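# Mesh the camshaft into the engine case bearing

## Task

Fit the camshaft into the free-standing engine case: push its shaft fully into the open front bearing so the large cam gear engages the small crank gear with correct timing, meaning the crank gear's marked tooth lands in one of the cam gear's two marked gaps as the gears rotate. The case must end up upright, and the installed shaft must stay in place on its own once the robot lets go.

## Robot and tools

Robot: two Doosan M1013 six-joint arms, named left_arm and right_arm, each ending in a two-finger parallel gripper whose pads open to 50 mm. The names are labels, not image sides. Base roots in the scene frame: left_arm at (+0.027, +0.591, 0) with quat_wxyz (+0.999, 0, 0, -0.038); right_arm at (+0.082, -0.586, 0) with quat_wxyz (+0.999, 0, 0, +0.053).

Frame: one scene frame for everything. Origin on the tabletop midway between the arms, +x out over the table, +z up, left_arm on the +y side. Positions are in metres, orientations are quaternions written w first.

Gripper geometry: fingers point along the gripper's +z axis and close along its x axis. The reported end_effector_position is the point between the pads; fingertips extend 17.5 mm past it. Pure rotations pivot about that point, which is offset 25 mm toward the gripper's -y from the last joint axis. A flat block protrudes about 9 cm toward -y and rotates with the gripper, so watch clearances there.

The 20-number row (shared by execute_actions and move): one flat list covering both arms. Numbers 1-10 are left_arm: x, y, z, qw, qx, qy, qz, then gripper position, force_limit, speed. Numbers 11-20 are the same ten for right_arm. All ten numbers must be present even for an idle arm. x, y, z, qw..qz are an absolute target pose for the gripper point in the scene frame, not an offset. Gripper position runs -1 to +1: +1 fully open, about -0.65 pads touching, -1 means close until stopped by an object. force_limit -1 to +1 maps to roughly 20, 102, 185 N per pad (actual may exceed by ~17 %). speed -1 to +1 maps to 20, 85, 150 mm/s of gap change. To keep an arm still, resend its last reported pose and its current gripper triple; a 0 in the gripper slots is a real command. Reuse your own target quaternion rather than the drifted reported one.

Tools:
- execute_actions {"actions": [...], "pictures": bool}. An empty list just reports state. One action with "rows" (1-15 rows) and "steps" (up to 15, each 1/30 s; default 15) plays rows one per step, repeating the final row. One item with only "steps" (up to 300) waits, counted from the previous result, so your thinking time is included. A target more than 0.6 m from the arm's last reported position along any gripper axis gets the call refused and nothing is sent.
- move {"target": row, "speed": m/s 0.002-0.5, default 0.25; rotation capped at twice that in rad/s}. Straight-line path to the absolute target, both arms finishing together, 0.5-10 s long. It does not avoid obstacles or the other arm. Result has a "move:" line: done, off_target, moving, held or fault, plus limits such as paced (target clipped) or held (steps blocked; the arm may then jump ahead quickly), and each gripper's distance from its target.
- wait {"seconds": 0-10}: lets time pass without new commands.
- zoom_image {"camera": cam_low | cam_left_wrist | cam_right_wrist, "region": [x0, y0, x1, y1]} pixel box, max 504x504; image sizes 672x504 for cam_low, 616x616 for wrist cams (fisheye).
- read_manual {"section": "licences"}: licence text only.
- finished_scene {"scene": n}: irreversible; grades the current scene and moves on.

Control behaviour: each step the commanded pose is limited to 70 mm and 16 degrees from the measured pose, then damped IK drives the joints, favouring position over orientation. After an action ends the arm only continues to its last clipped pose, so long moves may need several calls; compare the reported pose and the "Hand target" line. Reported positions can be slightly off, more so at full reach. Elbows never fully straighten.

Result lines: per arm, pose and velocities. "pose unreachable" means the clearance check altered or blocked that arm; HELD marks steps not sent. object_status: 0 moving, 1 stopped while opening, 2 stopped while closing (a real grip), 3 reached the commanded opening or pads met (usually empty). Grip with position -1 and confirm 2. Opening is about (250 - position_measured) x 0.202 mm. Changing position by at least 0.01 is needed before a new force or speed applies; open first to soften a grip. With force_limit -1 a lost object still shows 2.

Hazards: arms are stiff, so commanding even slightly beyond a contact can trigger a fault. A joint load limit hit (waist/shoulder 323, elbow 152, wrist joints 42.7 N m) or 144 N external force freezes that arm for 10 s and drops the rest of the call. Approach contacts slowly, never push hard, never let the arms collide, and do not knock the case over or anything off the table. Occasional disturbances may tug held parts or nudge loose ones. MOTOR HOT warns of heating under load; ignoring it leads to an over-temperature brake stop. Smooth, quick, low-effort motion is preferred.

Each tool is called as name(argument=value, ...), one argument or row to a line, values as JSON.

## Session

execute_actions(
  actions=[],
)

Scene clock: 0.00 s of 4400.00 s.
left_arm: end_effector_position=(+0.1388, -0.1124, +0.2283) position_measured=3 object_status=3 end_effector_quat_wxyz=(-0.557, +0.776, -0.093, +0.279) end_effector_velocity=(-0.000, -0.000, +0.001) end_effector_angular_velocity=(-0.000, +0.002, -0.000) | right_arm: end_effector_position=(+0.6122, -0.9011, +0.2334) position_measured=3 object_status=3 end_effector_quat_wxyz=(+0.304, +0.737, +0.042, -0.602) end_effector_velocity=(+0.000, +0.001, +0.001) end_effector_angular_velocity=(-0.000, -0.002, +0.001)
Joint positions: left_arm=[-1.58   0.873  1.218  0.645  2.256  0.22 ] | right_arm=[-0.373  0.691  1.579 -0.938  2.069  1.314]
Joint velocities: left_arm=[-0.    -0.001 -0.001 -0.     0.     0.002] | right_arm=[ 0.001 -0.002  0.     0.     0.    -0.   ]
Hand target (left_arm): +0.139, -0.112, +0.228; -0.557, +0.776, -0.093, +0.279
Hand target (right_arm): +0.612, -0.901, +0.233; +0.304, +0.737, +0.042, -0.602

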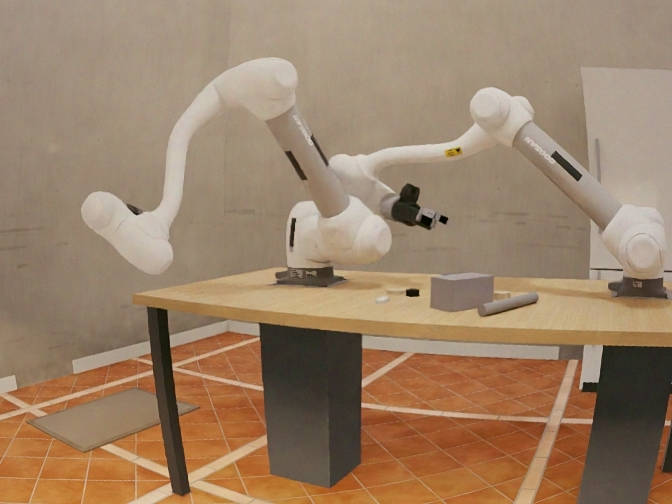

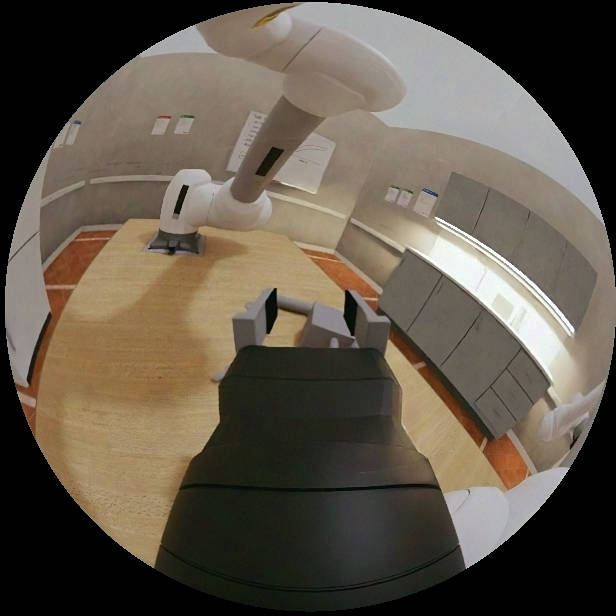

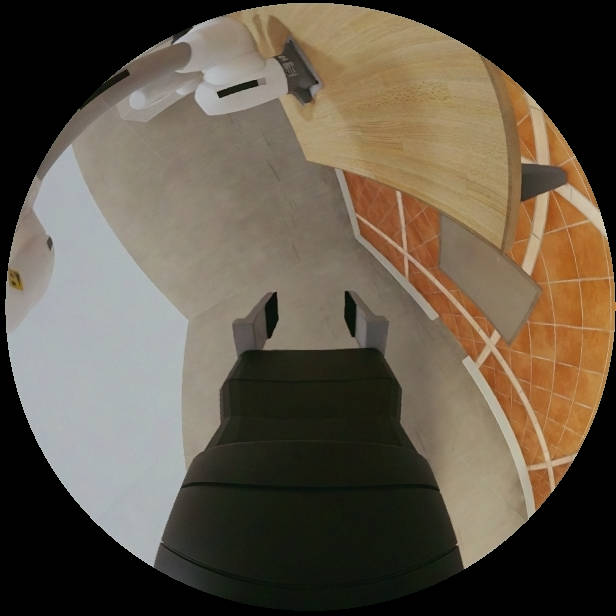

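move(
  target=[0.3,0.1,0.25,0,0.7071,0.7071,0,1,0,0,0.55,-0.6,0.27,0,1,0,0,1,0,0],
  speed=0.4,
)

move(
  target=[0.36,0.17,0.2,0,0,1,0,1,0,0,0.25,-0.2,0.15,0,1,0,0,1,0,0],
  speed=0.4,
)

zoom_image(
  camera="cam_right_wrist",
  region=[200, 50, 480, 300],
)

zoom_image(
  camera="cam_left_wrist",
  region=[200, 50, 480, 300],
)

Scene clock: 9.20 s of 4400.00 s.
left_arm: end_effector_position=(+0.1404, -0.1101, +0.2286) position_measured=3 object_status=3 end_effector_quat_wxyz=(-0.554, +0.781, -0.083, +0.277) end_effector_velocity=(+0.001, +0.000, +0.000) end_effector_angular_velocity=(-0.000, +0.002, +0.003) | right_arm: end_effector_position=(+0.6111, -0.8951, +0.2340) position_measured=3 object_status=3 end_effector_quat_wxyz=(+0.299, +0.747, +0.041, -0.592) end_effector_velocity=(-0.001, -0.000, +0.002) end_effector_angular_velocity=(-0.001, -0.002, -0.001)
Joint positions: left_arm=[-1.575  0.869  1.218  0.632  2.253  0.198] | right_arm=[-0.368  0.677  1.583 -0.915  2.056  1.32 ]
Joint velocities: left_arm=[ 0.002 -0.    -0.    -0.002  0.     0.001] | right_arm=[-0.001 -0.002  0.    -0.     0.001  0.   ]
Hand target (left_arm): +0.140, -0.110, +0.229; -0.554, +0.781, -0.083, +0.277
Hand target (right_arm): +0.611, -0.895, +0.234; +0.299, +0.747, +0.041, -0.592
Off the commanded pose (left_arm): 0.265 m, 121 deg; position and orientation clipped at the last step of the last action.
Off the commanded pose (right_arm): 0.304 m, 83 deg; position and orientation clipped at the last step of the last action.
After step 90, 3.17 s passed at rest.
move: held (left_arm, right_arm); limits=paced,held; held on 86 of 91 steps (left_arm, right_arm), including the last (left_arm, right_arm)
pose unreachable (left arm): on one or more control steps of this call this arm could not follow its commanded pose, so it was not sent that pose on those steps. On the call's last step it was still not sent that pose. It may still have moved: this result reports where it is.
cause: the commanded pose would bring a part of the arm too close to another arm (a part of this arm just beyond joint 4 (forearm roll) and a part of the other arm just beyond its joint 2 (shoulder)).
pose unreachable (right arm): on one or more control steps of this call this arm could not follow its commanded pose, so it was not sent that pose on those steps. On the call's last step it was still not sent that pose. It may still have moved: this result reports where it is.
cause: the commanded pose would bring a part of the arm too close to another arm (a part of this arm just beyond joint 2 (shoulder) and a part of the other arm just beyond its joint 4 (forearm roll)).

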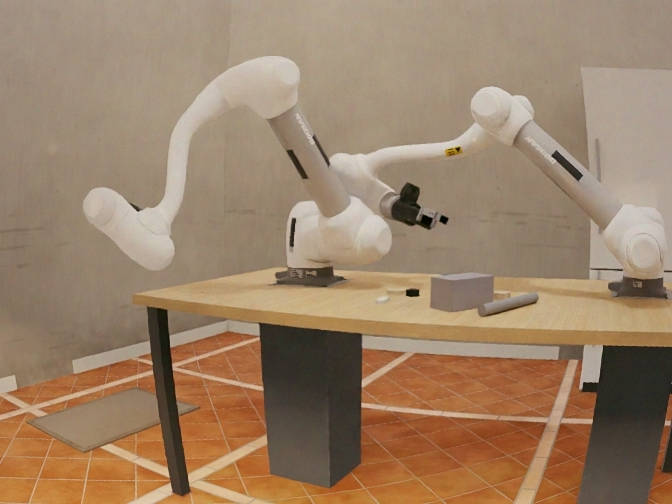

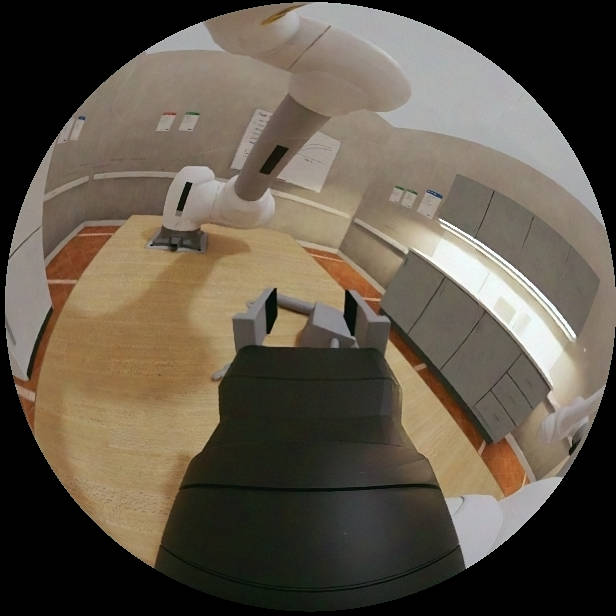

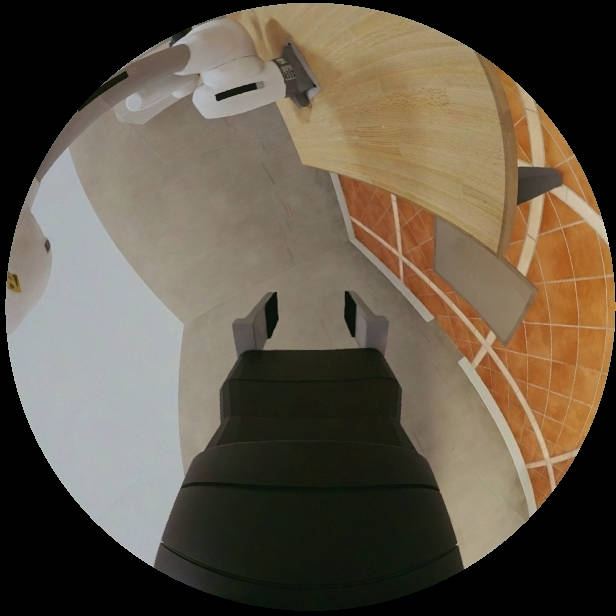

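action 0: the call puts the target (right_arm/x, right_arm/y, right_arm/z) 0.752 m from right_arm's end_effector_position in the last result along the gripper's own y axis as it stood there; a target may be at most 0.6 m away along each of those axes, so nothing of the call was run and nothing moved. Command a nearer target, and go on from there in a later call.

Region (200, 50, 480, 300) of cam_right_wrist's 616x616 image, scaled by 1.800, with more detail than that image has; it fills the top 450 rows of this view, and the rest is white.

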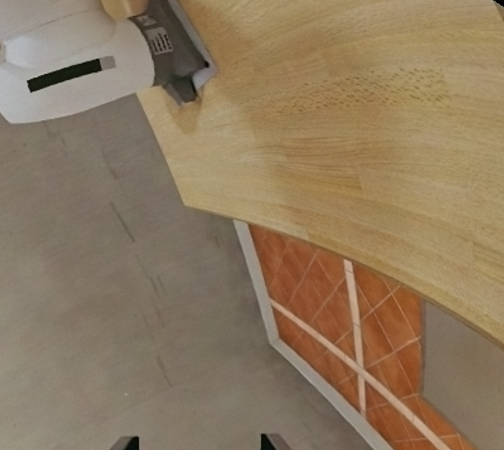

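Region (200, 50, 480, 300) of cam_left_wrist's 616x616 image, scaled by 1.800, with more detail than that image has; it fills the top 450 rows of this view, and the rest is white.

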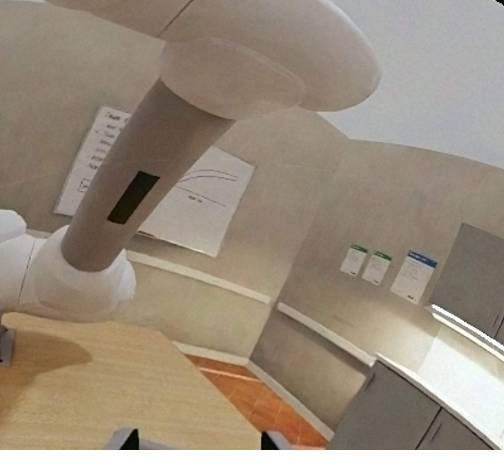

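Move the left arm away first.

move(
  target=[0.14,0.1,0.28,-0.554,0.781,-0.083,0.277,1,0,0,0.6111,-0.8951,0.234,0.299,0.747,0.041,-0.592,1,0,0],
  speed=0.3,
)

move(
  target=[0.3,0.15,0.25,0,0.7071,0.7071,0,1,0,0,0.55,-0.6,0.27,0,1,0,0,1,0,0],
  speed=0.4,
)

move(
  target=[0.36,0.17,0.2,0,0,1,0,1,0,0,0.25,-0.2,0.15,0,1,0,0,1,0,0],
  speed=0.4,
)

zoom_image(
  camera="cam_right_wrist",
  region=[200, 50, 480, 300],
)

zoom_image(
  camera="cam_left_wrist",
  region=[200, 50, 480, 300],
)

Scene clock: 20.23 s of 4400.00 s.
left_arm: end_effector_position=(+0.1402, +0.1000, +0.2801) position_measured=3 object_status=3 end_effector_quat_wxyz=(-0.554, +0.781, -0.083, +0.277) end_effector_velocity=(+0.000, +0.001, +0.000) end_effector_angular_velocity=(-0.000, -0.000, +0.001) | right_arm: end_effector_position=(+0.6111, -0.8951, +0.2340) position_measured=3 object_status=3 end_effector_quat_wxyz=(+0.299, +0.747, +0.041, -0.592) end_effector_velocity=(+0.000, +0.000, -0.001) end_effector_angular_velocity=(+0.001, +0.001, +0.001)
Joint positions: left_arm=[-1.597  0.54   1.721  0.539  2.119  0.061] | right_arm=[-0.368  0.677  1.583 -0.915  2.056  1.32 ]
Joint velocities: left_arm=[ 0.001 -0.001  0.001  0.    -0.    -0.   ] | right_arm=[ 0.001  0.001  0.     0.    -0.001 -0.   ]
Hand target (left_arm): +0.140, +0.100, +0.280; -0.554, +0.781, -0.083, +0.277
Hand target (right_arm): +0.611, -0.895, +0.234; +0.299, +0.747, +0.041, -0.592
Off the commanded pose (left_arm): 0.000 m, 0 deg.
Off the commanded pose (right_arm): 0.000 m, 0 deg.
After step 90, 4.87 s passed at rest.
move: done; limits=paced

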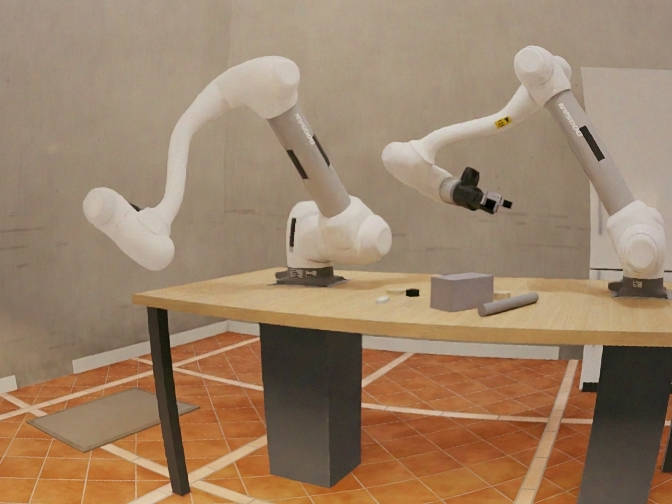

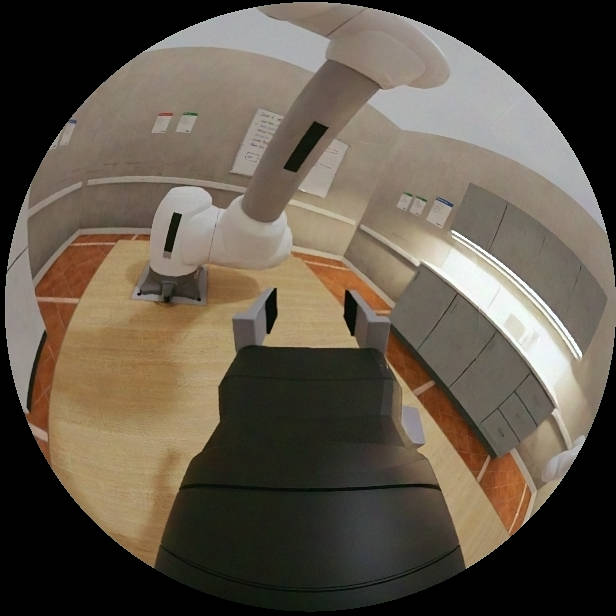

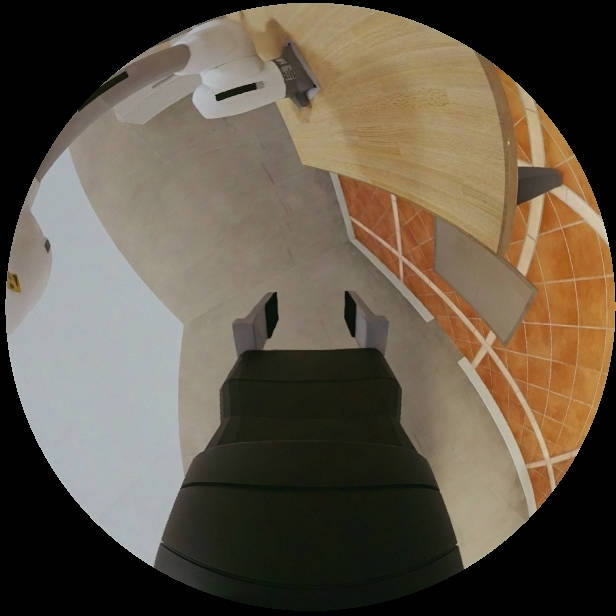

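Scene clock: 23.27 s of 4400.00 s.
left_arm: end_effector_position=(+0.3000, +0.1497, +0.2499) position_measured=3 object_status=3 end_effector_quat_wxyz=(+0.000, +0.708, +0.706, -0.000) end_effector_velocity=(-0.001, -0.001, +0.000) end_effector_angular_velocity=(-0.002, +0.000, -0.001) | right_arm: end_effector_position=(+0.5501, -0.6001, +0.2699) position_measured=3 object_status=3 end_effector_quat_wxyz=(+0.000, +1.000, +0.000, -0.000) end_effector_velocity=(+0.000, -0.000, +0.001) end_effector_angular_velocity=(+0.000, -0.003, -0.001)
Joint positions: left_arm=[-0.966  0.026  1.946 -0.     1.168 -1.04 ] | right_arm=[-0.263 -0.089  2.018 -0.     1.212  1.414]
Joint velocities: left_arm=[-0.001 -0.001  0.    -0.001 -0.001 -0.   ] | right_arm=[-0.001 -0.001 -0.001  0.001 -0.    -0.   ]
Hand target (left_arm): +0.300, +0.150, +0.250; +0.001, +0.708, +0.707, -0.000
Hand target (right_arm): +0.550, -0.600, +0.270; +0.000, +1.000, +0.000, +0.000
Off the commanded pose (left_arm): 0.000 m, 0 deg.
Off the commanded pose (right_arm): 0.000 m, 0 deg.
move: done

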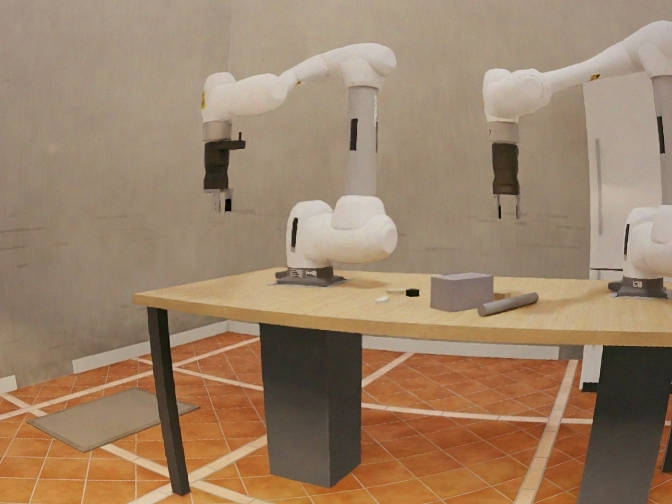

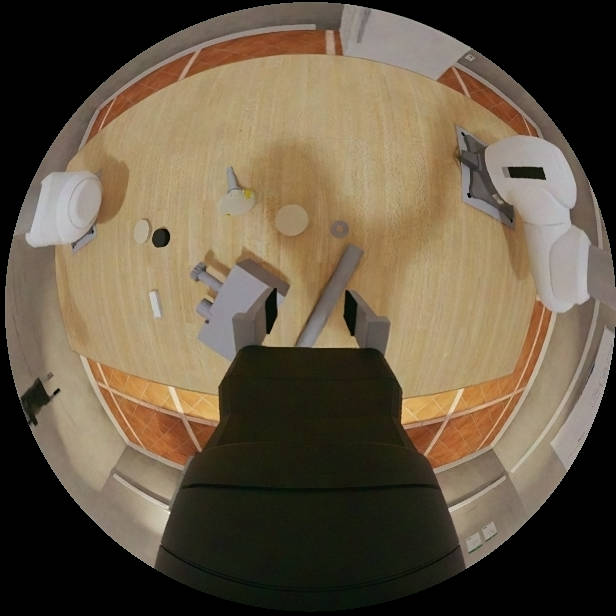

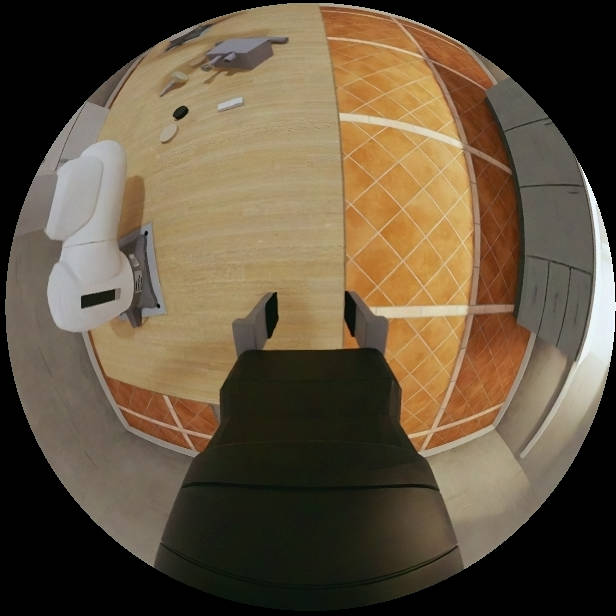

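Scene clock: 25.70 s of 4400.00 s.
left_arm: end_effector_position=(+0.3601, +0.1699, +0.2000) position_measured=3 object_status=3 end_effector_quat_wxyz=(+0.000, -0.000, +1.000, -0.000) end_effector_velocity=(-0.000, -0.000, +0.000) end_effector_angular_velocity=(+0.000, -0.000, -0.001) | right_arm: end_effector_position=(+0.2506, -0.1994, +0.1500) position_measured=3 object_status=3 end_effector_quat_wxyz=(+0.001, +1.000, +0.000, +0.001) end_effector_velocity=(-0.000, +0.001, -0.000) end_effector_angular_velocity=(+0.000, -0.000, +0.001)
Joint positions: left_arm=[-0.863  0.041  2.029 -0.     1.071 -2.51 ] | right_arm=[ 0.944 -0.103  2.273 -0.003  0.972  2.623]
Joint velocities: left_arm=[-0.001  0.    -0.     0.     0.    -0.001] | right_arm=[ 0.001  0.001 -0.001 -0.    -0.001  0.   ]
Hand target (left_arm): +0.360, +0.170, +0.200; +0.000, -0.000, +1.000, -0.000
Hand target (right_arm): +0.251, -0.199, +0.150; +0.001, +1.000, +0.000, +0.001
Off the commanded pose (left_arm): 0.000 m, 0 deg.
Off the commanded pose (right_arm): 0.001 m, 0 deg.
move: done

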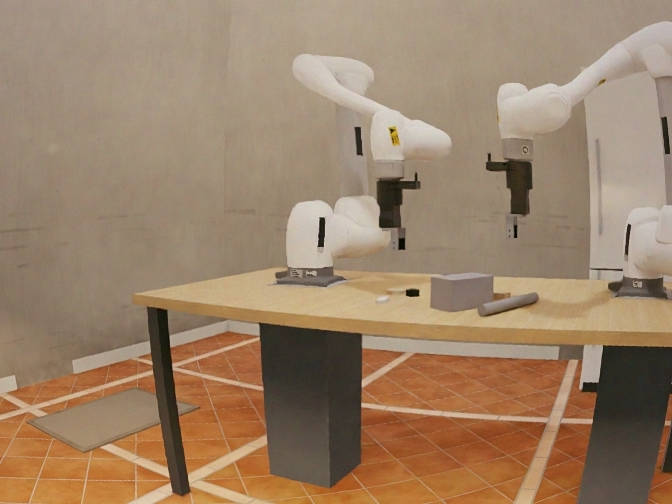

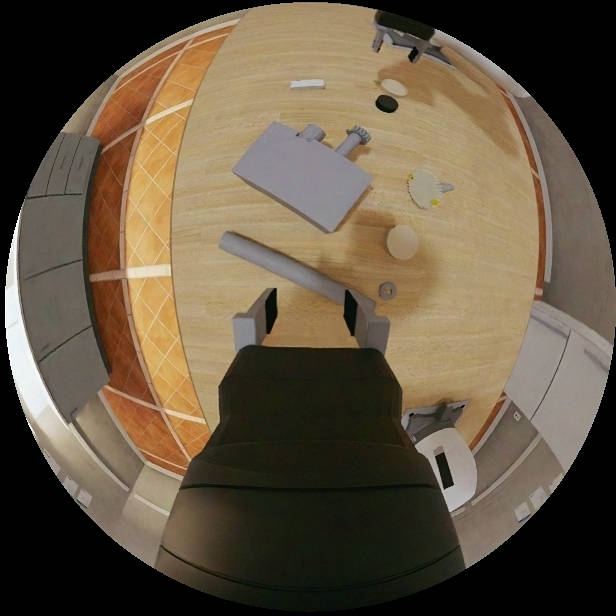

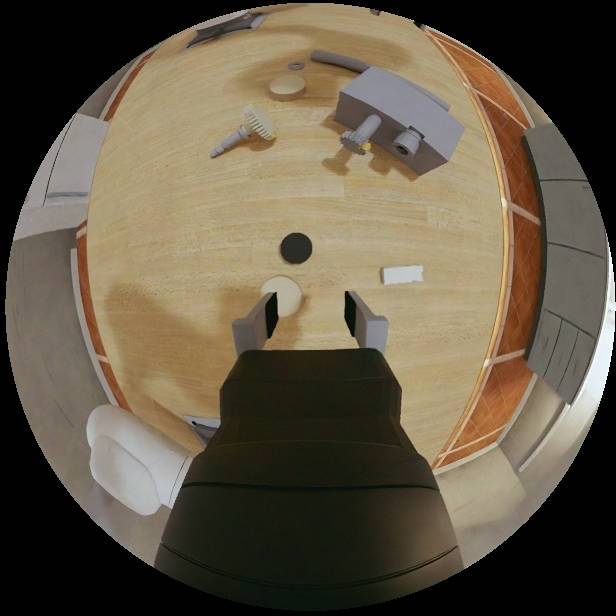

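Region (200, 50, 480, 300) of cam_right_wrist's 616x616 image, scaled by 1.800, with more detail than that image has; it fills the top 450 rows of this view, and the rest is white.

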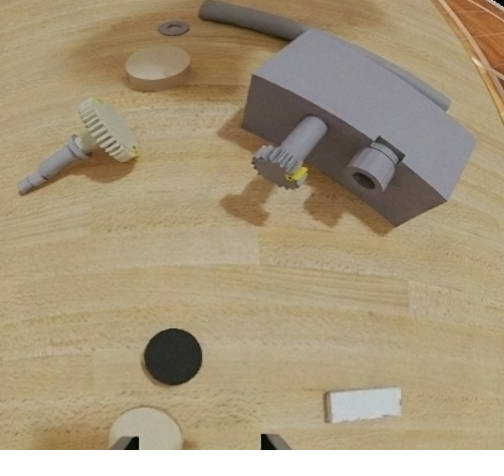

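Region (200, 50, 480, 300) of cam_left_wrist's 616x616 image, scaled by 1.800, with more detail than that image has; it fills the top 450 rows of this view, and the rest is white.

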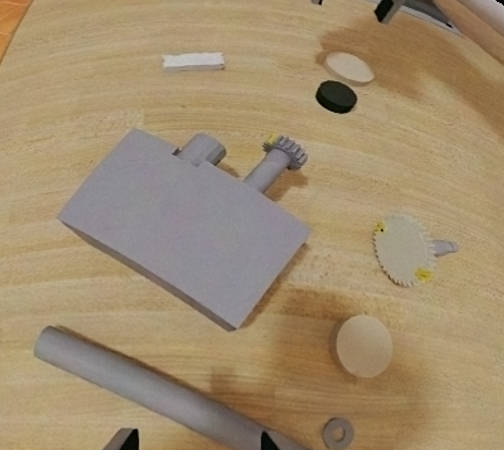

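move(
  target=[0.38,0.095,0.13,-0.0996,0.5649,0.8067,-0.1422,-0.3,0,0,0.231,-0.158,0.055,-0.1654,0.9382,-0.2994,0.0528,0.4,0,0],
  speed=0.3,
)

zoom_image(
  camera="cam_right_wrist",
  region=[230, 70, 410, 200],
)

zoom_image(
  camera="cam_left_wrist",
  region=[260, 110, 360, 210],
)

Scene clock: 43.77 s of 4400.00 s.
left_arm: end_effector_position=(+0.3800, +0.0949, +0.1301) position_measured=198 object_status=3 end_effector_quat_wxyz=(-0.099, +0.565, +0.807, -0.142) end_effector_velocity=(-0.000, +0.000, -0.001) end_effector_angular_velocity=(+0.001, +0.000, -0.001) | right_arm: end_effector_position=(+0.2310, -0.1579, +0.0549) position_measured=92 object_status=3 end_effector_quat_wxyz=(-0.165, +0.938, -0.299, +0.053) end_effector_velocity=(+0.000, -0.000, +0.000) end_effector_angular_velocity=(-0.001, -0.006, -0.003)
Joint positions: left_arm=[-0.741  0.333  1.872 -0.36   1.106 -0.975] | right_arm=[ 1.133 -0.021  2.499 -0.294  0.341  3.69 ]
Joint velocities: left_arm=[-0.     0.     0.001  0.     0.     0.001] | right_arm=[ 0.006 -0.001  0.    -0.024  0.003  0.029]
Hand target (left_arm): +0.380, +0.095, +0.130; -0.099, +0.565, +0.807, -0.142
Hand target (right_arm): +0.231, -0.158, +0.055; -0.165, +0.938, -0.299, +0.053
Off the commanded pose (left_arm): 0.000 m, 0 deg.
Off the commanded pose (right_arm): 0.000 m, 0 deg.
After step 90, 12.53 s passed at rest.
move: done

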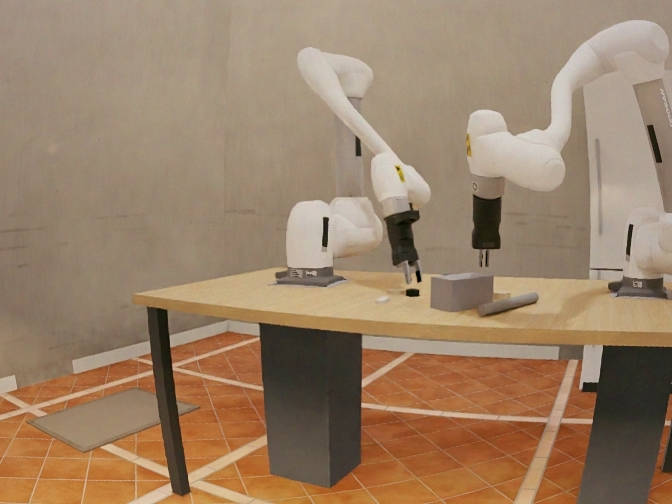

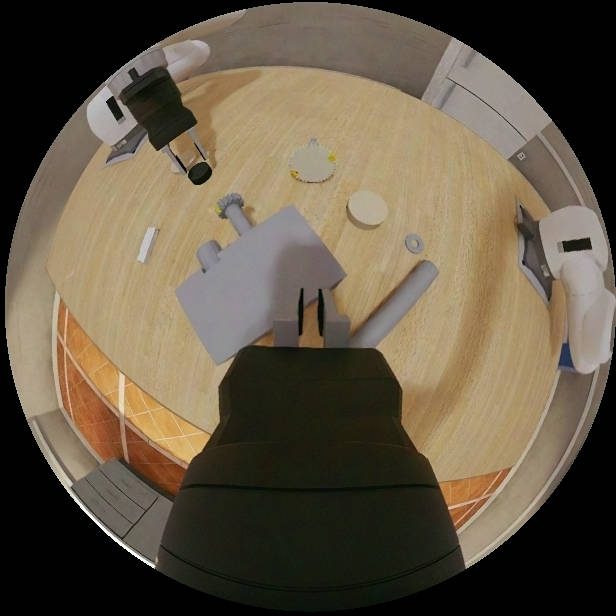

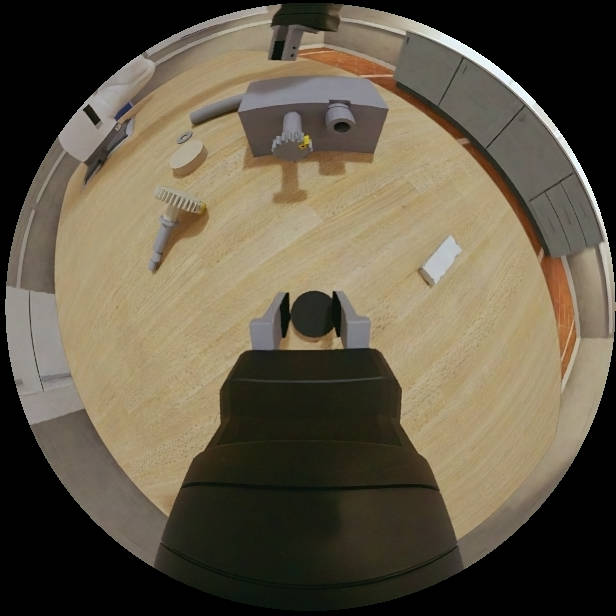

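Region (230, 70, 410, 200) of cam_right_wrist's 616x616 image, scaled by 2.800, with more detail than that image has.

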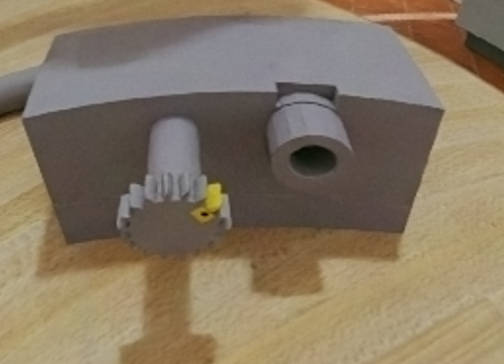

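Region (260, 110, 360, 210) of cam_left_wrist's 616x616 image, scaled by 5.040, with more detail than that image has.

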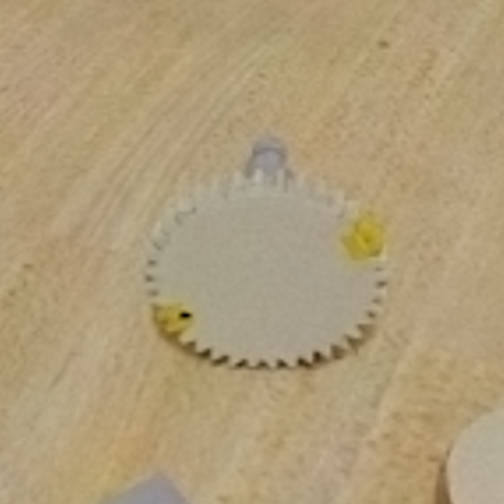

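zoom_image(
  camera="cam_right_wrist",
  region=[265, 120, 320, 170],
)

Region (265, 120, 320, 170) of cam_right_wrist's 616x616 image, scaled by 9.164, with more detail than that image has; it fills the top 458 rows of this view, and the rest is white.

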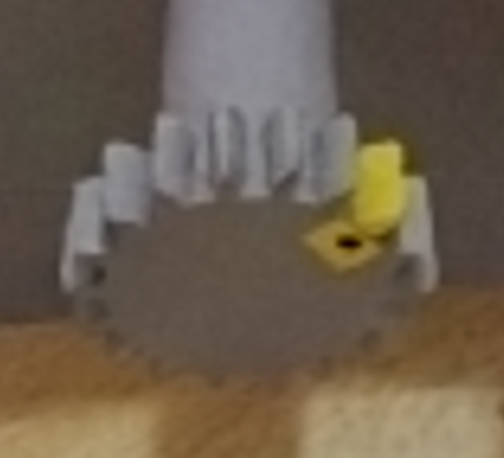

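move(
  target=[0.435,0.083,0.13,-0.0528,0.2994,0.9382,-0.1654,-0.3,0,0,0.170,-0.019,0.111,-0.2217,0.9461,0.2002,0.1251,0.4,0,0],
  speed=0.3,
)

zoom_image(
  camera="cam_right_wrist",
  region=[210, 200, 410, 360],
)

Scene clock: 60.37 s of 4400.00 s.
left_arm: end_effector_position=(+0.4350, +0.0829, +0.1300) position_measured=198 object_status=3 end_effector_quat_wxyz=(-0.053, +0.299, +0.938, -0.165) end_effector_velocity=(-0.001, +0.000, -0.001) end_effector_angular_velocity=(+0.001, -0.001, -0.003) | right_arm: end_effector_position=(+0.1701, -0.0189, +0.1107) position_measured=92 object_status=3 end_effector_quat_wxyz=(-0.222, +0.946, +0.200, +0.126) end_effector_velocity=(+0.001, -0.000, +0.000) end_effector_angular_velocity=(-0.002, +0.007, +0.004)
Joint positions: left_arm=[-0.677  0.299  1.921 -0.439  0.921 -1.438] | right_arm=[ 1.248  0.036  2.348 -0.182  0.248  2.673]
Joint velocities: left_arm=[-0.001  0.     0.001  0.002  0.     0.001] | right_arm=[-0.008 -0.    -0.001  0.05   0.002 -0.057]
Hand target (left_arm): +0.435, +0.083, +0.130; -0.053, +0.299, +0.938, -0.165
Hand target (right_arm): +0.170, -0.019, +0.111; -0.222, +0.946, +0.200, +0.125
Off the commanded pose (left_arm): 0.000 m, 0 deg.
Off the commanded pose (right_arm): 0.000 m, 0 deg.
After step 90, 11.40 s passed at rest.
move: done

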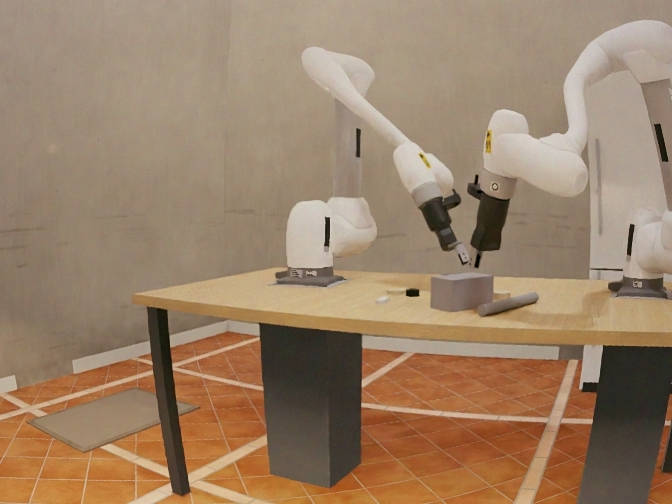

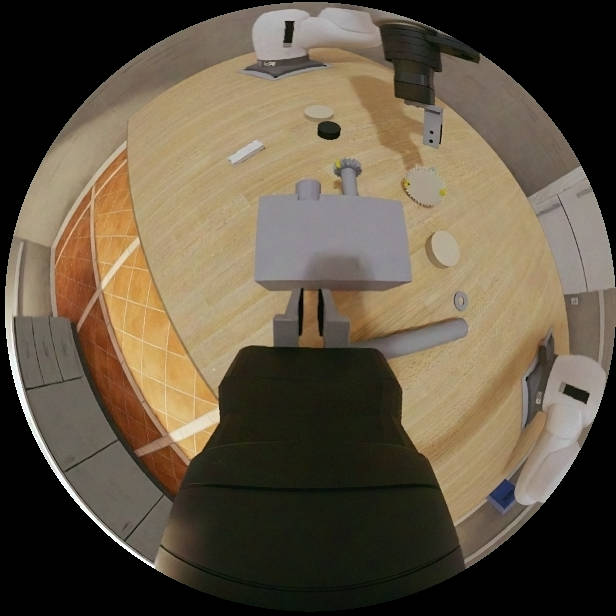

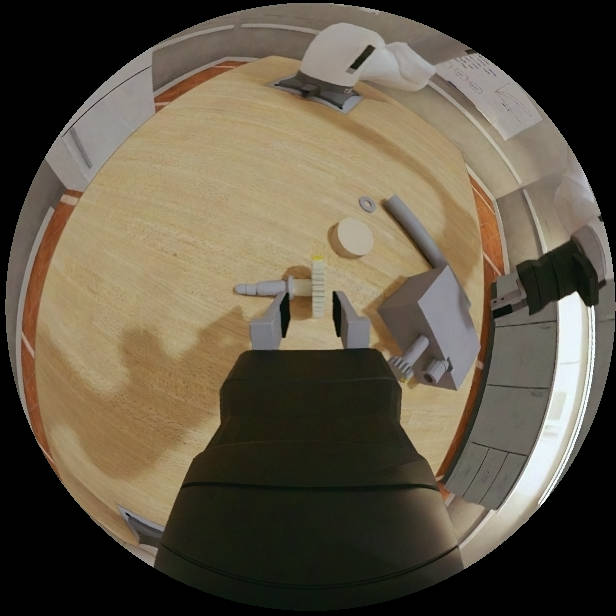

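Region (210, 200, 410, 360) of cam_right_wrist's 616x616 image, scaled by 2.520, with more detail than that image has; it fills the top 403 rows of this view, and the rest is white.

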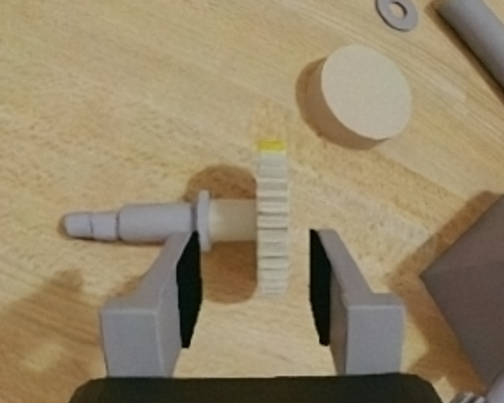

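move(
  target=[0.4375,0.0813,0.065,-0.0528,0.2994,0.9382,-0.1654,-0.3,0,0,0.1856,0.0107,0.0612,-0.2217,0.9461,0.2002,0.1251,0.4,0,0],
  speed=0.08,
)

zoom_image(
  camera="cam_right_wrist",
  region=[180, 200, 410, 360],
)

Scene clock: 65.33 s of 4400.00 s.
left_arm: end_effector_position=(+0.4375, +0.0813, +0.0650) position_measured=198 object_status=3 end_effector_quat_wxyz=(-0.053, +0.299, +0.938, -0.165) end_effector_velocity=(-0.000, -0.000, +0.000) end_effector_angular_velocity=(-0.000, -0.001, -0.002) | right_arm: end_effector_position=(+0.1857, +0.0106, +0.0612) position_measured=92 object_status=3 end_effector_quat_wxyz=(-0.222, +0.946, +0.200, +0.125) end_effector_velocity=(-0.001, +0.001, -0.001) end_effector_angular_velocity=(-0.001, -0.001, +0.001)
Joint positions: left_arm=[-0.676  0.376  1.96  -0.483  0.818 -1.37 ] | right_arm=[ 1.226  0.166  2.332 -0.252  0.133  2.728]
Joint velocities: left_arm=[-0.001  0.    -0.     0.001 -0.     0.001] | right_arm=[ 0.003  0.002 -0.001 -0.019  0.     0.021]
Hand target (left_arm): +0.438, +0.081, +0.065; -0.053, +0.299, +0.938, -0.165
Hand target (right_arm): +0.186, +0.011, +0.061; -0.222, +0.946, +0.200, +0.125
Off the commanded pose (left_arm): 0.000 m, 0 deg.
Off the commanded pose (right_arm): 0.000 m, 0 deg.
After step 90, 0.83 s passed at rest.
move: done

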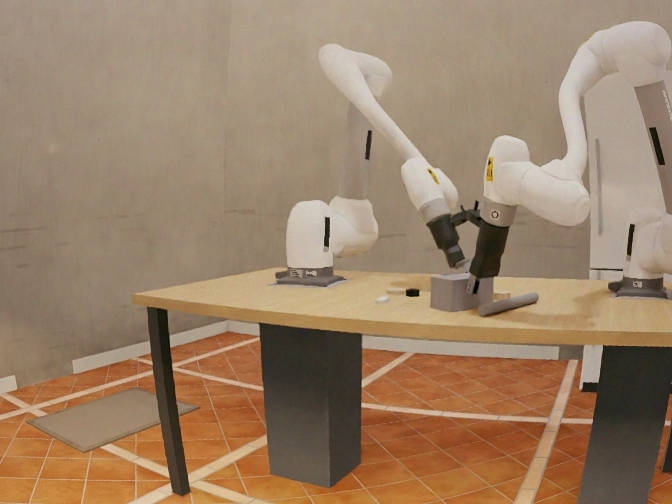

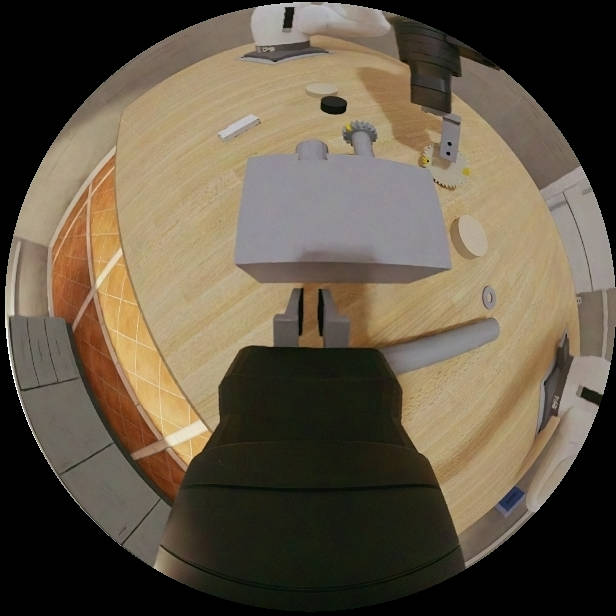

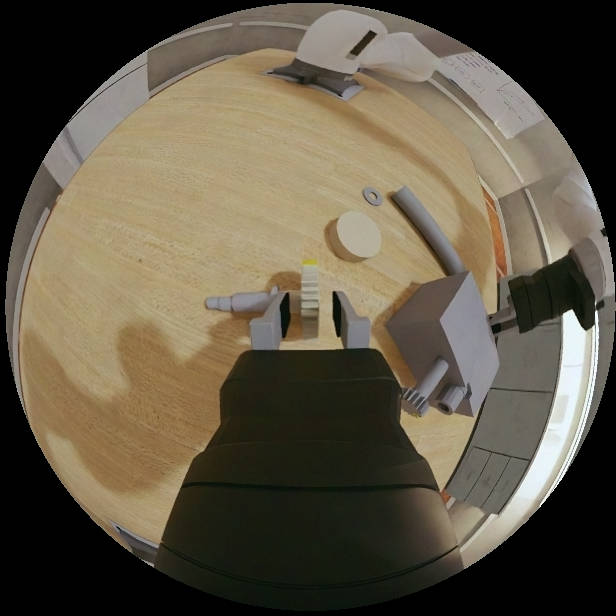

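Region (180, 200, 410, 360) of cam_right_wrist's 616x616 image, scaled by 2.191, with more detail than that image has; it fills the top 351 rows of this view, and the rest is white.

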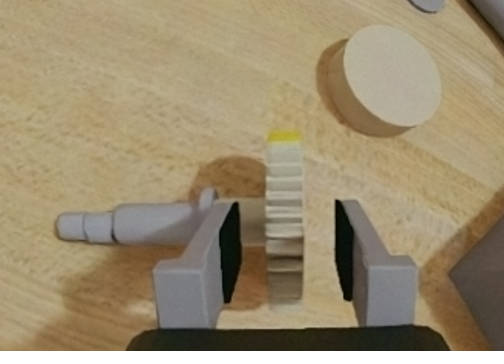

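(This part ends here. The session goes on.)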